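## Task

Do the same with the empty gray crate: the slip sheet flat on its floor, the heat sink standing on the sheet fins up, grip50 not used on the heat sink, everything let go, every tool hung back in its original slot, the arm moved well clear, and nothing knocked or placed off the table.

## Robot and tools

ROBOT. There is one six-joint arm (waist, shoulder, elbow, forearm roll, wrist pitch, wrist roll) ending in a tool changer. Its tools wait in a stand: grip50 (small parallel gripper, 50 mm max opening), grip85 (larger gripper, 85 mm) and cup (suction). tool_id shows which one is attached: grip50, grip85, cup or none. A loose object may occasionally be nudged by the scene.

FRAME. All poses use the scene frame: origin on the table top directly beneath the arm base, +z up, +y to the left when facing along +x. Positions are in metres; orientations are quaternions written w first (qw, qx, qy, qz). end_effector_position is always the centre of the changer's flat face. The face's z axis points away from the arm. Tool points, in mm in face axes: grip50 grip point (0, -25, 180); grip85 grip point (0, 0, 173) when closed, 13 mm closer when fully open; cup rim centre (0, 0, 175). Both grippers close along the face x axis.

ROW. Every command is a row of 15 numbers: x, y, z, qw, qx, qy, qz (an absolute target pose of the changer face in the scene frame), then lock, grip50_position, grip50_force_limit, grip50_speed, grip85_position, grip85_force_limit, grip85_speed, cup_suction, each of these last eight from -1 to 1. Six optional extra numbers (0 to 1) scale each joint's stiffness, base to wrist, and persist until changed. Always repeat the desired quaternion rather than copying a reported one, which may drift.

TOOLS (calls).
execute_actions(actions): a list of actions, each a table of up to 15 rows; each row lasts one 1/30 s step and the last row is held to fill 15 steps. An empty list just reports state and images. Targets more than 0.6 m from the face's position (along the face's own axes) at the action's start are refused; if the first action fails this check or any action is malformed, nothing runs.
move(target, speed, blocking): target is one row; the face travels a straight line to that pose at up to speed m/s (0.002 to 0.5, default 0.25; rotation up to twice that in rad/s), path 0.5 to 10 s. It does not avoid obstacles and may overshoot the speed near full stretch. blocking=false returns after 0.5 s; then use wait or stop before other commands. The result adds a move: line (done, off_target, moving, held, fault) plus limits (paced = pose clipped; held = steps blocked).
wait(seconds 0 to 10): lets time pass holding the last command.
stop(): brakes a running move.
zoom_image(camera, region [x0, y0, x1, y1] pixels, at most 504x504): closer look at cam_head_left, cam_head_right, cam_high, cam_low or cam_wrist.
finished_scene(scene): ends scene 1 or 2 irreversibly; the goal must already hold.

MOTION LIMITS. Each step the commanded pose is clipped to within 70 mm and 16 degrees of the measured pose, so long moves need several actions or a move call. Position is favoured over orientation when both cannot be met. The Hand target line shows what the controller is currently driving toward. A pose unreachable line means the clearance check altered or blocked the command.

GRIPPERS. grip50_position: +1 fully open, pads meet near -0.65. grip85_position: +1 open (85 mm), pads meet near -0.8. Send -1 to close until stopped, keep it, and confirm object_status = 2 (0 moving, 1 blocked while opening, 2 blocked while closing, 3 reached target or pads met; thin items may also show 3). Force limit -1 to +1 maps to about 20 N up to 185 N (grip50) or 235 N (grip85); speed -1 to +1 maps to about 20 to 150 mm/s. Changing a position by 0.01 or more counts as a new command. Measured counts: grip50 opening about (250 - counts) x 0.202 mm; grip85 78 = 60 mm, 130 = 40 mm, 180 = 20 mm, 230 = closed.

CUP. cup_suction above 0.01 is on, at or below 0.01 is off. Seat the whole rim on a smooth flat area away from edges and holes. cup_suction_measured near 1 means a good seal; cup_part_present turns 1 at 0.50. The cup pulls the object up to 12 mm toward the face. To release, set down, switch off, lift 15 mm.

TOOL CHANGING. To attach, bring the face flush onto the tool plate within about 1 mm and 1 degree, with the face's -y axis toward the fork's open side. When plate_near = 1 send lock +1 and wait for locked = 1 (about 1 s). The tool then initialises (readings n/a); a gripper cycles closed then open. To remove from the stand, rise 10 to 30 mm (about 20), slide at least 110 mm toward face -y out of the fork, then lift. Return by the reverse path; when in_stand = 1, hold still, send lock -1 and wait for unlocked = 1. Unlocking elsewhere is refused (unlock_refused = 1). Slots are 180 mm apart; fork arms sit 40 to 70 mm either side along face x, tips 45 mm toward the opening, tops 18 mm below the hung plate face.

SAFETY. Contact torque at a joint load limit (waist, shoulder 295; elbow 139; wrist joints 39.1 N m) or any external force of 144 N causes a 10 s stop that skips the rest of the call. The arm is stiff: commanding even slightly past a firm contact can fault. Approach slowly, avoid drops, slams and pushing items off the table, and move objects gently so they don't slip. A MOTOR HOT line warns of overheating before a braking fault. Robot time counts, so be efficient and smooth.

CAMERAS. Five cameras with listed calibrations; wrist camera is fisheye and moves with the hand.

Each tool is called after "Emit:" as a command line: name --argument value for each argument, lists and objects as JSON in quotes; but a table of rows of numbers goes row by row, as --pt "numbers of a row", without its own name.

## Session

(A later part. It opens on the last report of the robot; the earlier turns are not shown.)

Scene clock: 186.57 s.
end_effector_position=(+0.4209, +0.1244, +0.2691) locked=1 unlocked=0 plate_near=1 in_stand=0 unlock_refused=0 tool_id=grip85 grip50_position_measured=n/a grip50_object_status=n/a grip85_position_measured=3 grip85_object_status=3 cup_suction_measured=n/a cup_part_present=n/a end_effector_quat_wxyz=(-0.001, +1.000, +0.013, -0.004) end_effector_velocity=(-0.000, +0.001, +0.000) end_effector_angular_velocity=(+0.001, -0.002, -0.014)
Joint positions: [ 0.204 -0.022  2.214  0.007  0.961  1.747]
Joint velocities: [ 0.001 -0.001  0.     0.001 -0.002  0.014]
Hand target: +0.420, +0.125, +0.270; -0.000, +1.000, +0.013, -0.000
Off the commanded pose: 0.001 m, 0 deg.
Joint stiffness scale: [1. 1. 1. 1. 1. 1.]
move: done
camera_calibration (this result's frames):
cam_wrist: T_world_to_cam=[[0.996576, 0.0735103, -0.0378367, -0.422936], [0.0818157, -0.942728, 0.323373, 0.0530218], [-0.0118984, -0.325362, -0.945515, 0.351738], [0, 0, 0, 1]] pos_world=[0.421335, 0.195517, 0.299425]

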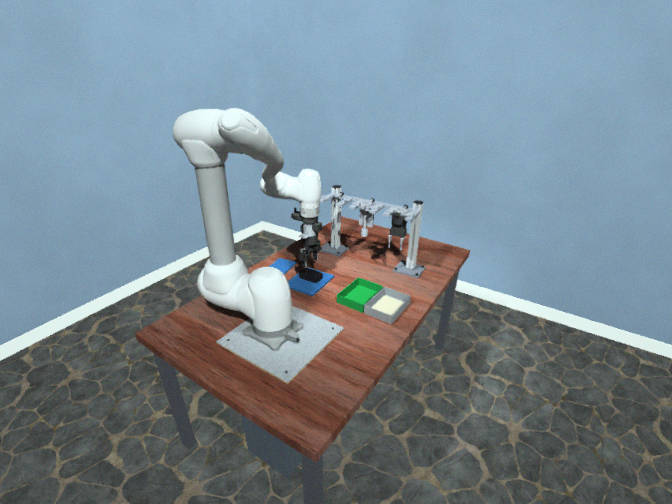

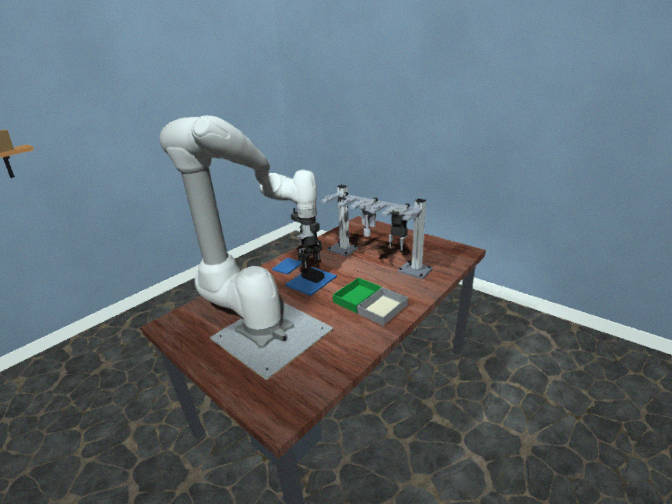

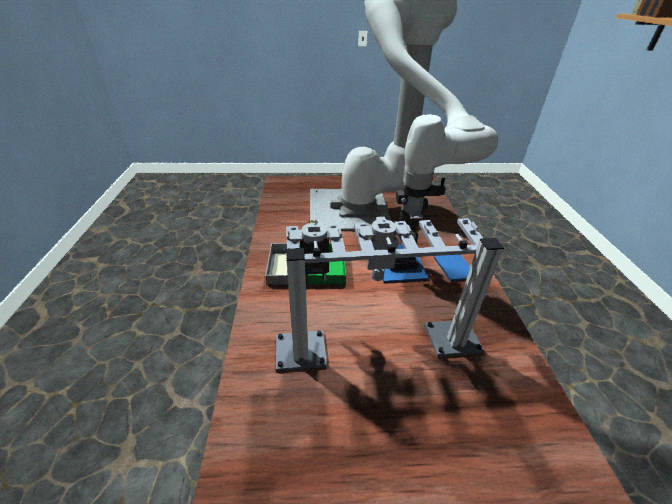

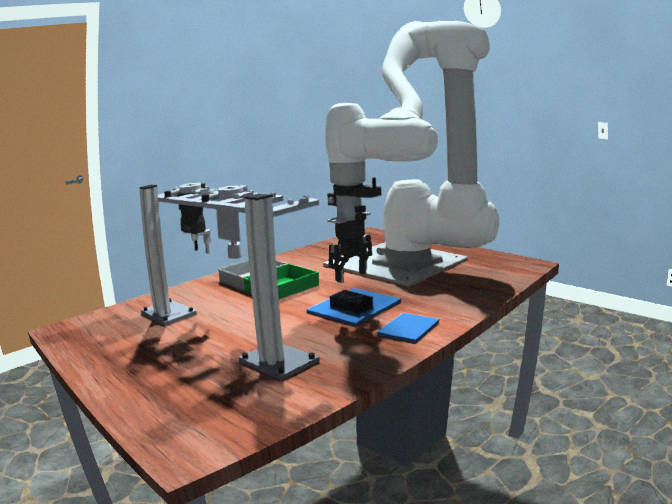

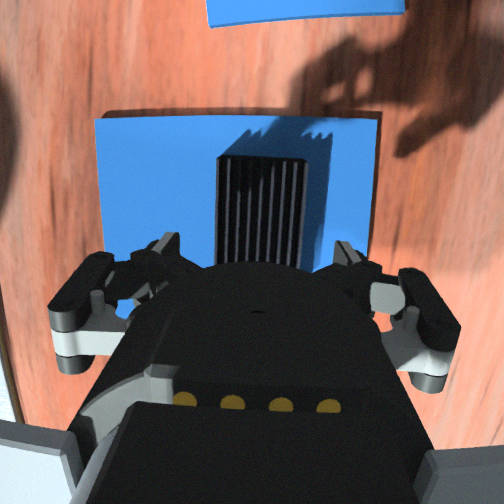

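Emit:
move --target '[0.42,0.125,0.204,0,0.9999,0.013,0,0,1,0,0,1,0,0,0]' --speed 0.06

Emit:
move --target '[0.42,0.125,0.204,0,0.9999,0.013,0,0,1,0,0,-1,-0.4,-0.5,0]'

Emit:
move --target '[0.42,0.125,0.29,0,0.9999,0.013,0,0,1,0,0,-1,-0.4,-0.5,0]' --speed 0.08

Emit:
move --target '[0.411,-0.3015,0.29,0,1,-0.009,0,0,1,0,0,-1,-0.4,-0.5,0]' --speed 0.2

Emit:
move --target '[0.411,-0.3015,0.212,0,1,-0.009,0,0,1,0,0,-1,-0.4,-0.5,0]' --speed 0.04

Scene clock: 197.00 s.
end_effector_position=(+0.4203, +0.1241, +0.2070) locked=1 unlocked=0 plate_near=1 in_stand=0 unlock_refused=0 tool_id=grip85 grip50_position_measured=n/a grip50_object_status=n/a grip85_position_measured=3 grip85_object_status=3 cup_suction_measured=n/a cup_part_present=n/a end_effector_quat_wxyz=(-0.001, +1.000, +0.012, +0.001) end_effector_velocity=(+0.001, +0.000, -0.002) end_effector_angular_velocity=(+0.000, -0.002, +0.001)
Joint positions: [0.204 0.056 2.279 0.007 0.81  1.748]
Joint velocities: [ 0.     0.003  0.001 -0.    -0.006 -0.001]
Hand target: +0.420, +0.125, +0.204; -0.000, +1.000, +0.013, -0.000
Off the commanded pose: 0.003 m, 0 deg.
Joint stiffness scale: [1. 1. 1. 1. 1. 1.]
move: done
camera_calibration (this result's frames):
cam_wrist: T_world_to_cam=[[0.997035, 0.0713517, -0.0288035, -0.426473], [0.0768353, -0.943296, 0.322937, 0.0751006], [-0.00412806, -0.324193, -0.945982, 0.289576], [0, 0, 0, 1]] pos_world=[0.420633, 0.19515, 0.237397]

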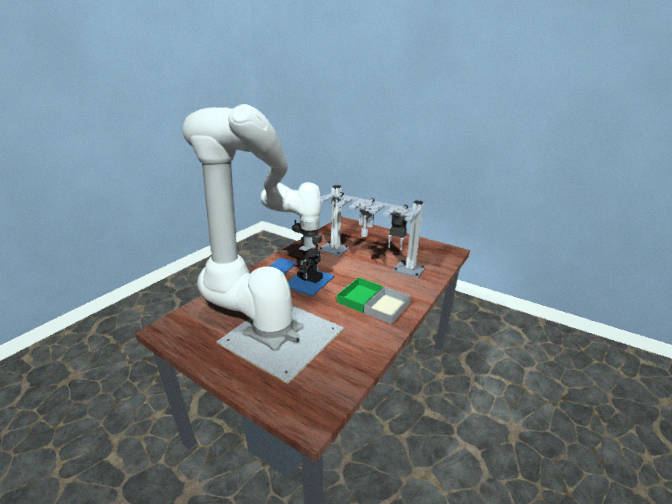

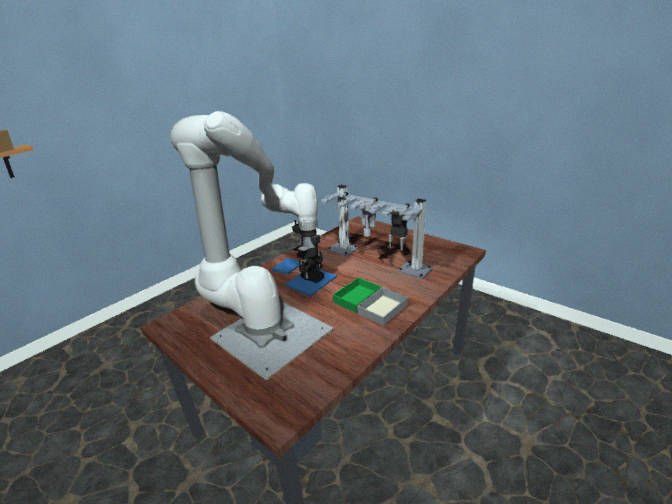

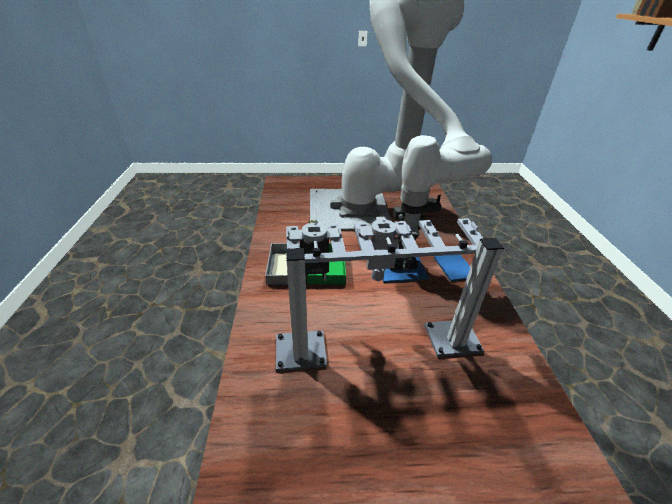

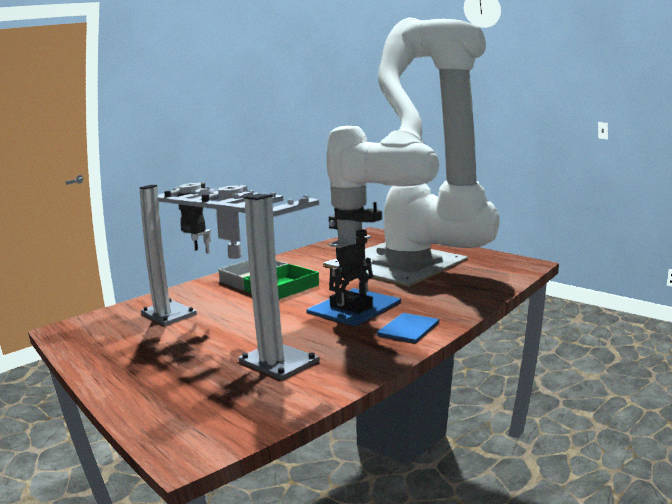

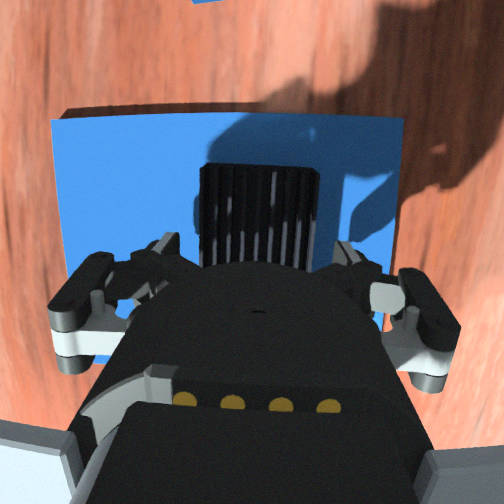

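Scene clock: 197.87 s.
end_effector_position=(+0.4204, +0.1241, +0.2069) locked=1 unlocked=0 plate_near=1 in_stand=0 unlock_refused=0 tool_id=grip85 grip50_position_measured=n/a grip50_object_status=n/a grip85_position_measured=80 grip85_object_status=2 cup_suction_measured=n/a cup_part_present=n/a end_effector_quat_wxyz=(-0.001, +1.000, +0.012, +0.001) end_effector_velocity=(-0.000, -0.000, -0.000) end_effector_angular_velocity=(-0.000, -0.000, +0.000)
Joint positions: [0.204 0.056 2.279 0.007 0.809 1.748]
Joint velocities: [ 0.    -0.     0.001 -0.    -0.    -0.   ]
Hand target: +0.420, +0.125, +0.204; -0.000, +1.000, +0.013, -0.000
Off the commanded pose: 0.003 m, 0 deg.
Joint stiffness scale: [1. 1. 1. 1. 1. 1.]
move: done
camera_calibration (this result's frames):
cam_wrist: T_world_to_cam=[[0.997038, 0.0713821, -0.0286464, -0.426613], [0.076813, -0.943304, 0.322921, 0.0751709], [-0.00397147, -0.324165, -0.945992, 0.289427], [0, 0, 0, 1]] pos_world=[0.420724, 0.195183, 0.2373]

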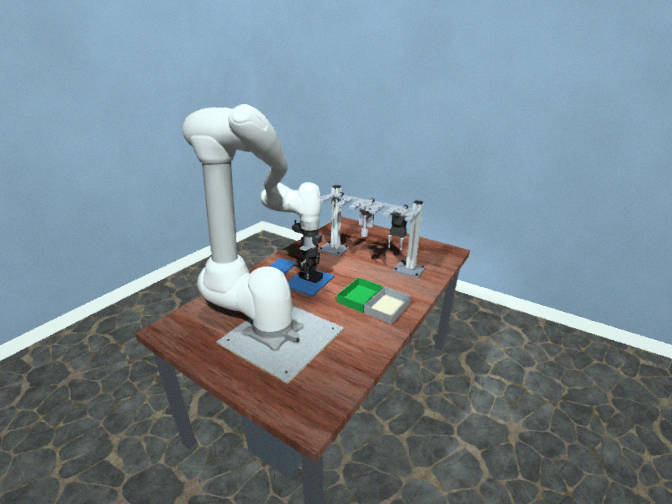

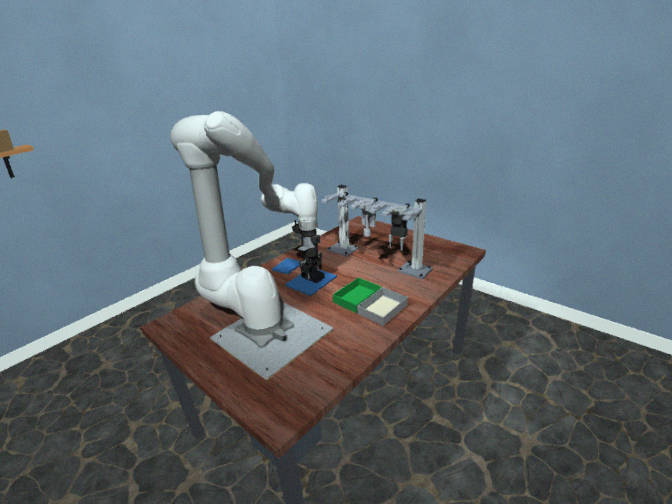

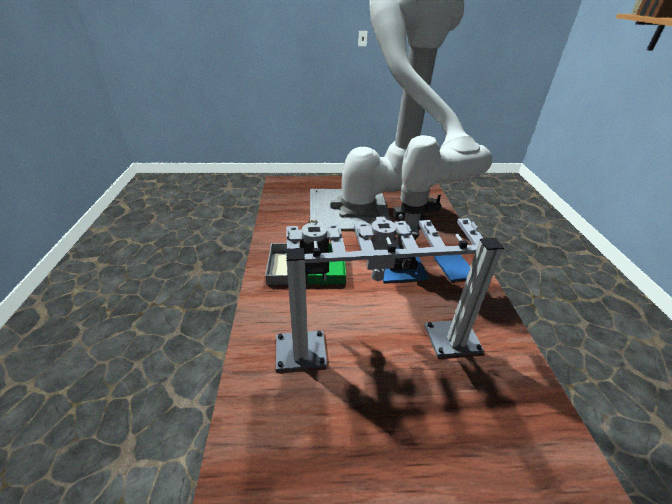

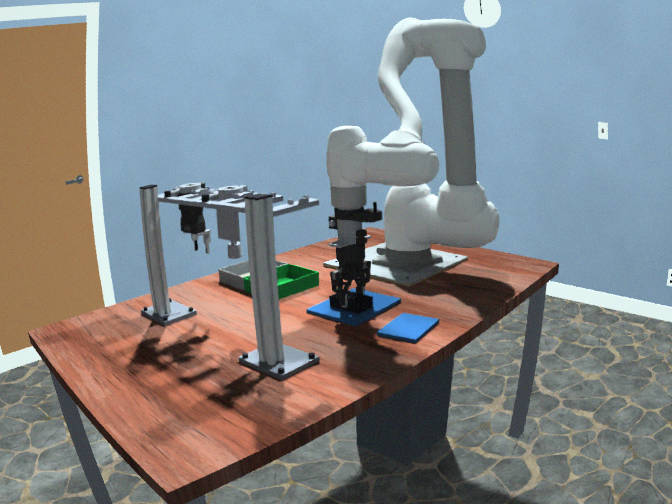

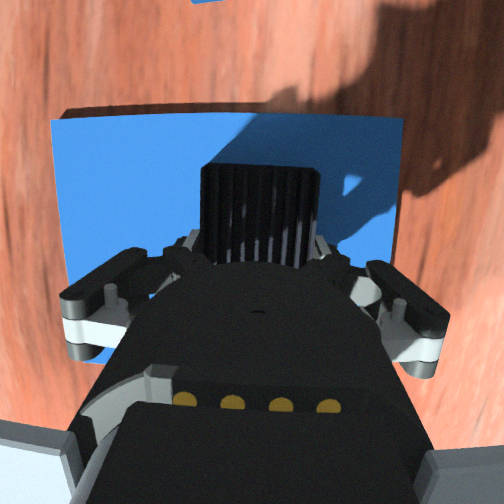

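Scene clock: 199.33 s.
end_effector_position=(+0.4205, +0.1245, +0.2865) locked=1 unlocked=0 plate_near=1 in_stand=0 unlock_refused=0 tool_id=grip85 grip50_position_measured=n/a grip50_object_status=n/a grip85_position_measured=80 grip85_object_status=2 cup_suction_measured=n/a cup_part_present=n/a end_effector_quat_wxyz=(-0.001, +1.000, +0.012, -0.002) end_effector_velocity=(-0.000, -0.000, +0.002) end_effector_angular_velocity=(-0.002, +0.002, +0.001)
Joint positions: [ 0.204 -0.043  2.197  0.007  0.996  1.749]
Joint velocities: [-0.    -0.002 -0.003 -0.001  0.008 -0.001]
Hand target: +0.420, +0.125, +0.290; +0.000, +1.000, +0.013, +0.000
Off the commanded pose: 0.004 m, 0 deg.
Joint stiffness scale: [1. 1. 1. 1. 1. 1.]
move: off_target
camera_calibration (this result's frames):
cam_wrist: T_world_to_cam=[[0.996852, 0.0717022, -0.0338469, -0.422973], [0.0788021, -0.943179, 0.322807, 0.0489715], [-0.00877769, -0.324458, -0.945859, 0.366923], [0, 0, 0, 1]] pos_world=[0.421003, 0.195568, 0.316933]

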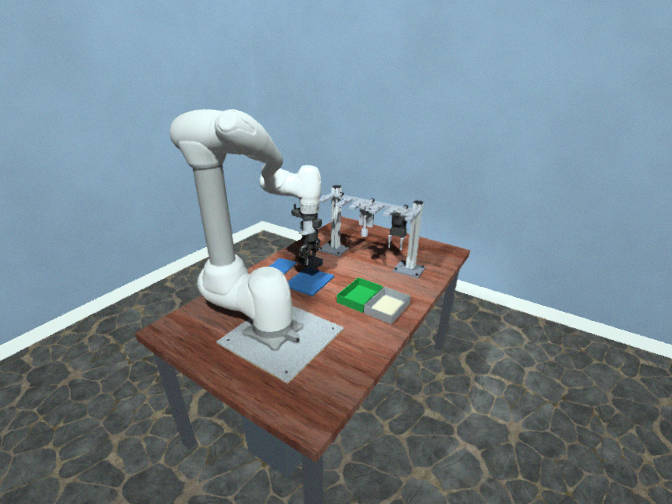

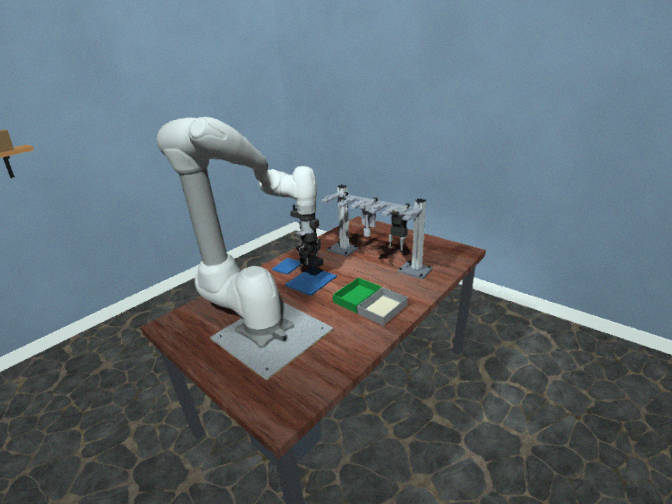

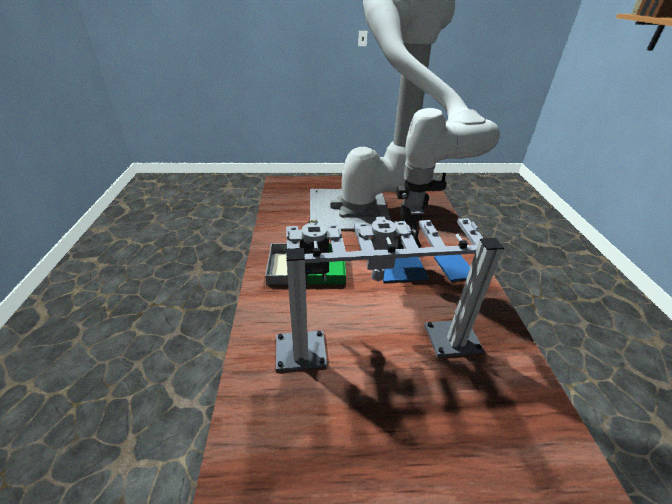

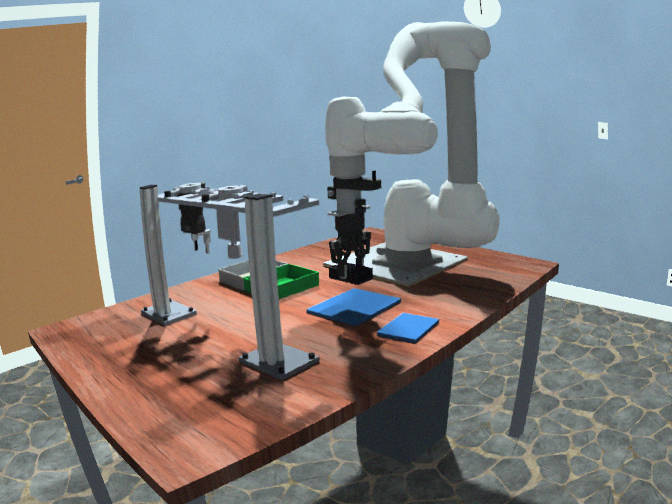

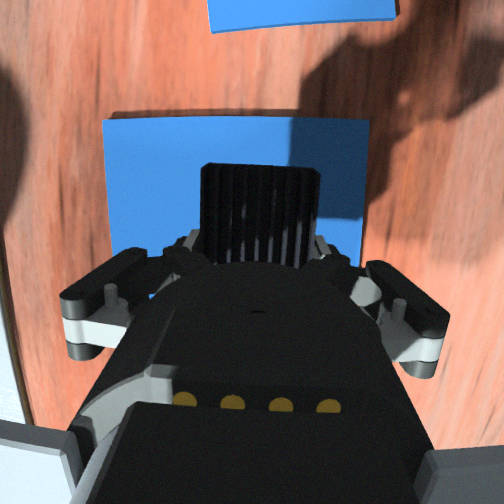

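Scene clock: 202.03 s.
end_effector_position=(+0.4106, -0.2994, +0.2909) locked=1 unlocked=0 plate_near=1 in_stand=0 unlock_refused=0 tool_id=grip85 grip50_position_measured=n/a grip50_object_status=n/a grip85_position_measured=80 grip85_object_status=2 cup_suction_measured=n/a cup_part_present=n/a end_effector_quat_wxyz=(+0.001, +1.000, -0.009, +0.002) end_effector_velocity=(+0.000, -0.002, -0.000) end_effector_angular_velocity=(+0.001, +0.000, +0.001)
Joint positions: [-0.697  0.063  2.081 -0.001  0.999  0.893]
Joint velocities: [-0.003  0.002 -0.002  0.001  0.001 -0.004]
Hand target: +0.410, -0.302, +0.290; -0.001, +1.000, -0.009, -0.000
Off the commanded pose: 0.002 m, 0 deg.
Joint stiffness scale: [1. 1. 1. 1. 1. 1.]
move: done
camera_calibration (this result's frames):
cam_wrist: T_world_to_cam=[[0.999216, 0.0298091, -0.0260728, -0.398277], [0.0366991, -0.944411, 0.326713, -0.335746], [-0.0148844, -0.327414, -0.944764, 0.234715], [0, 0, 0, 1]] pos_world=[0.41378, -0.228361, 0.321058]

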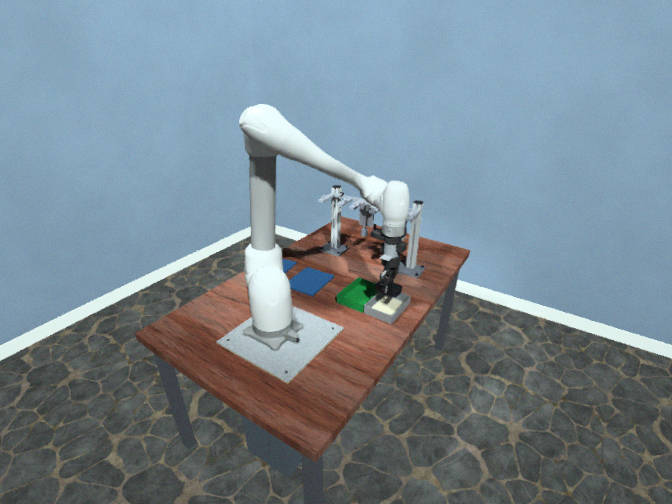

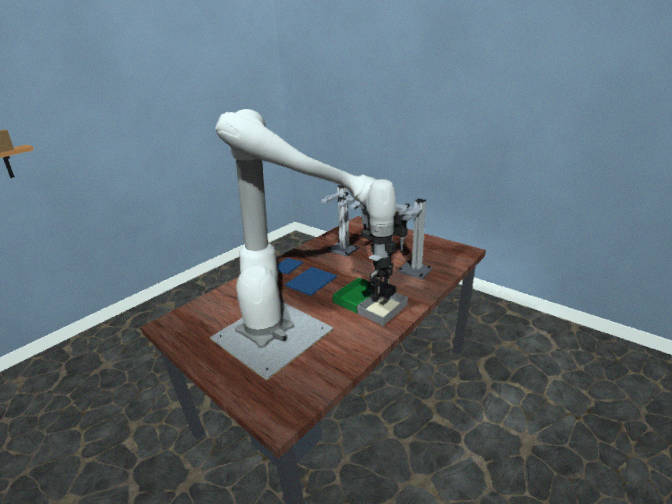

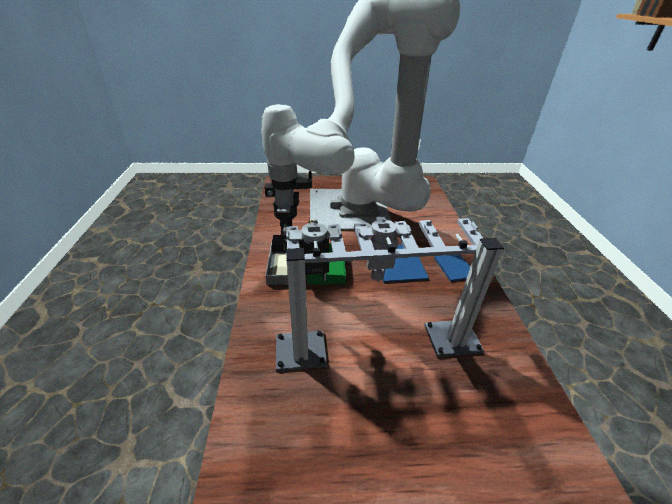

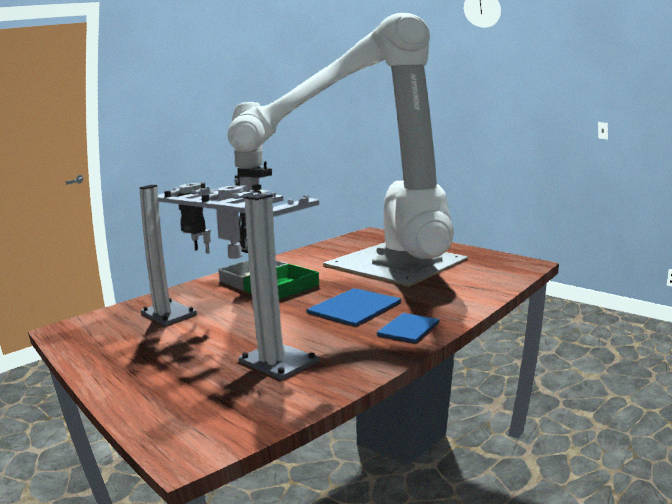

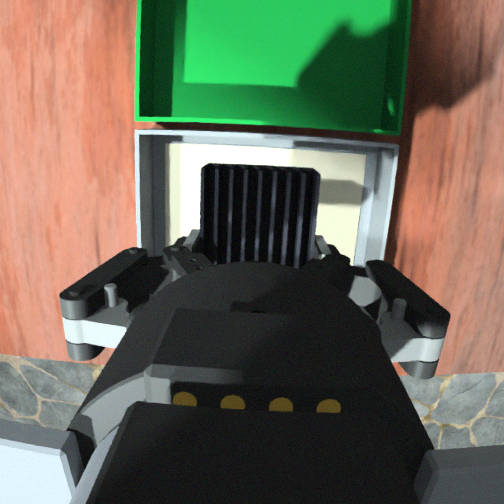

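Scene clock: 204.37 s.
end_effector_position=(+0.4117, -0.3001, +0.2150) locked=1 unlocked=0 plate_near=1 in_stand=0 unlock_refused=0 tool_id=grip85 grip50_position_measured=n/a grip50_object_status=n/a grip85_position_measured=80 grip85_object_status=2 cup_suction_measured=n/a cup_part_present=n/a end_effector_quat_wxyz=(-0.000, +1.000, -0.009, +0.001) end_effector_velocity=(-0.000, +0.000, -0.002) end_effector_angular_velocity=(-0.000, -0.000, -0.000)
Joint positions: [-0.697  0.152  2.15  -0.001  0.844  0.893]
Joint velocities: [ 0.     0.002  0.002 -0.    -0.004  0.001]
Hand target: +0.411, -0.301, +0.212; -0.000, +1.000, -0.009, +0.000
Off the commanded pose: 0.003 m, 0 deg.
Joint stiffness scale: [1. 1. 1. 1. 1. 1.]
move: done
camera_calibration (this result's frames):
cam_wrist: T_world_to_cam=[[0.999157, 0.0299691, -0.0280574, -0.400839], [0.0374695, -0.944985, 0.324961, -0.311765], [-0.016775, -0.325738, -0.945311, 0.164205], [0, 0, 0, 1]] pos_world=[0.414937, -0.229112, 0.24529]

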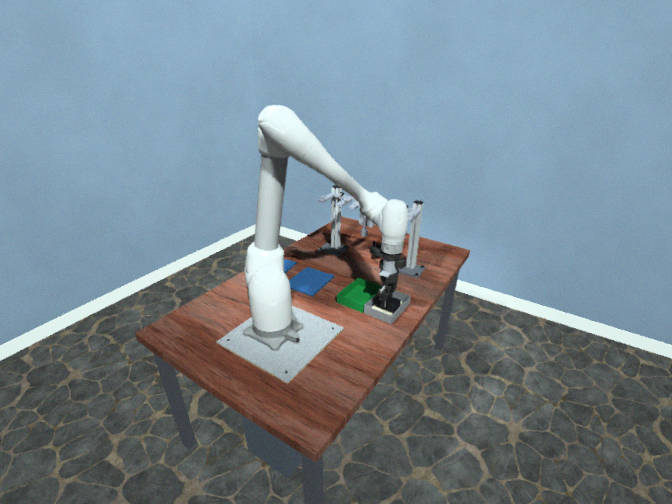

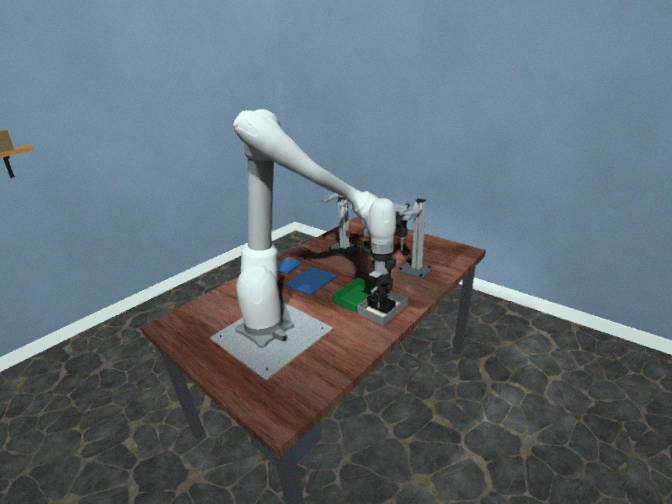

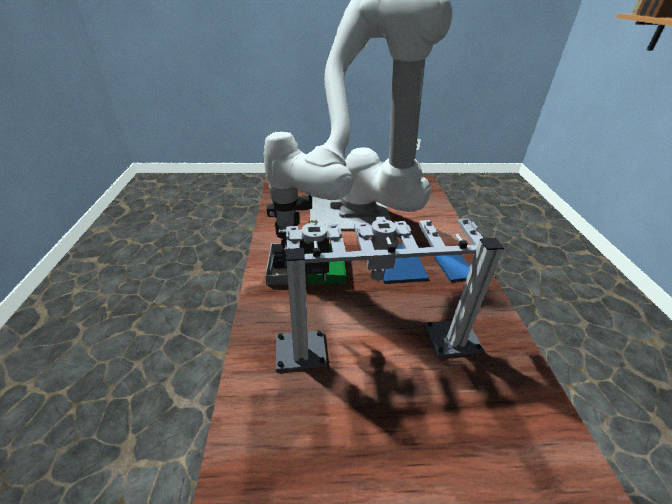

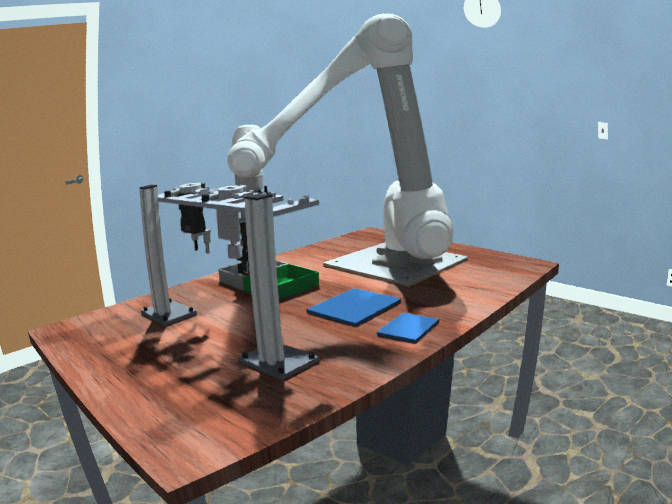

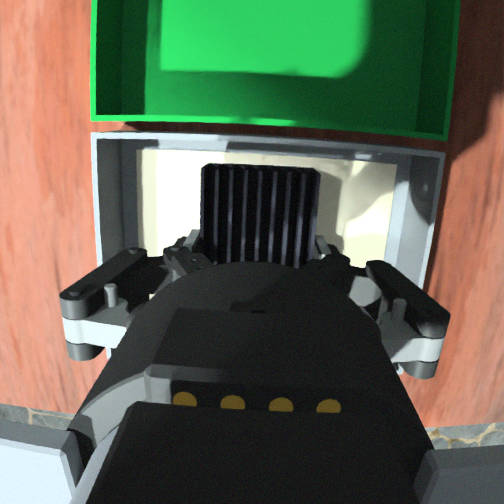

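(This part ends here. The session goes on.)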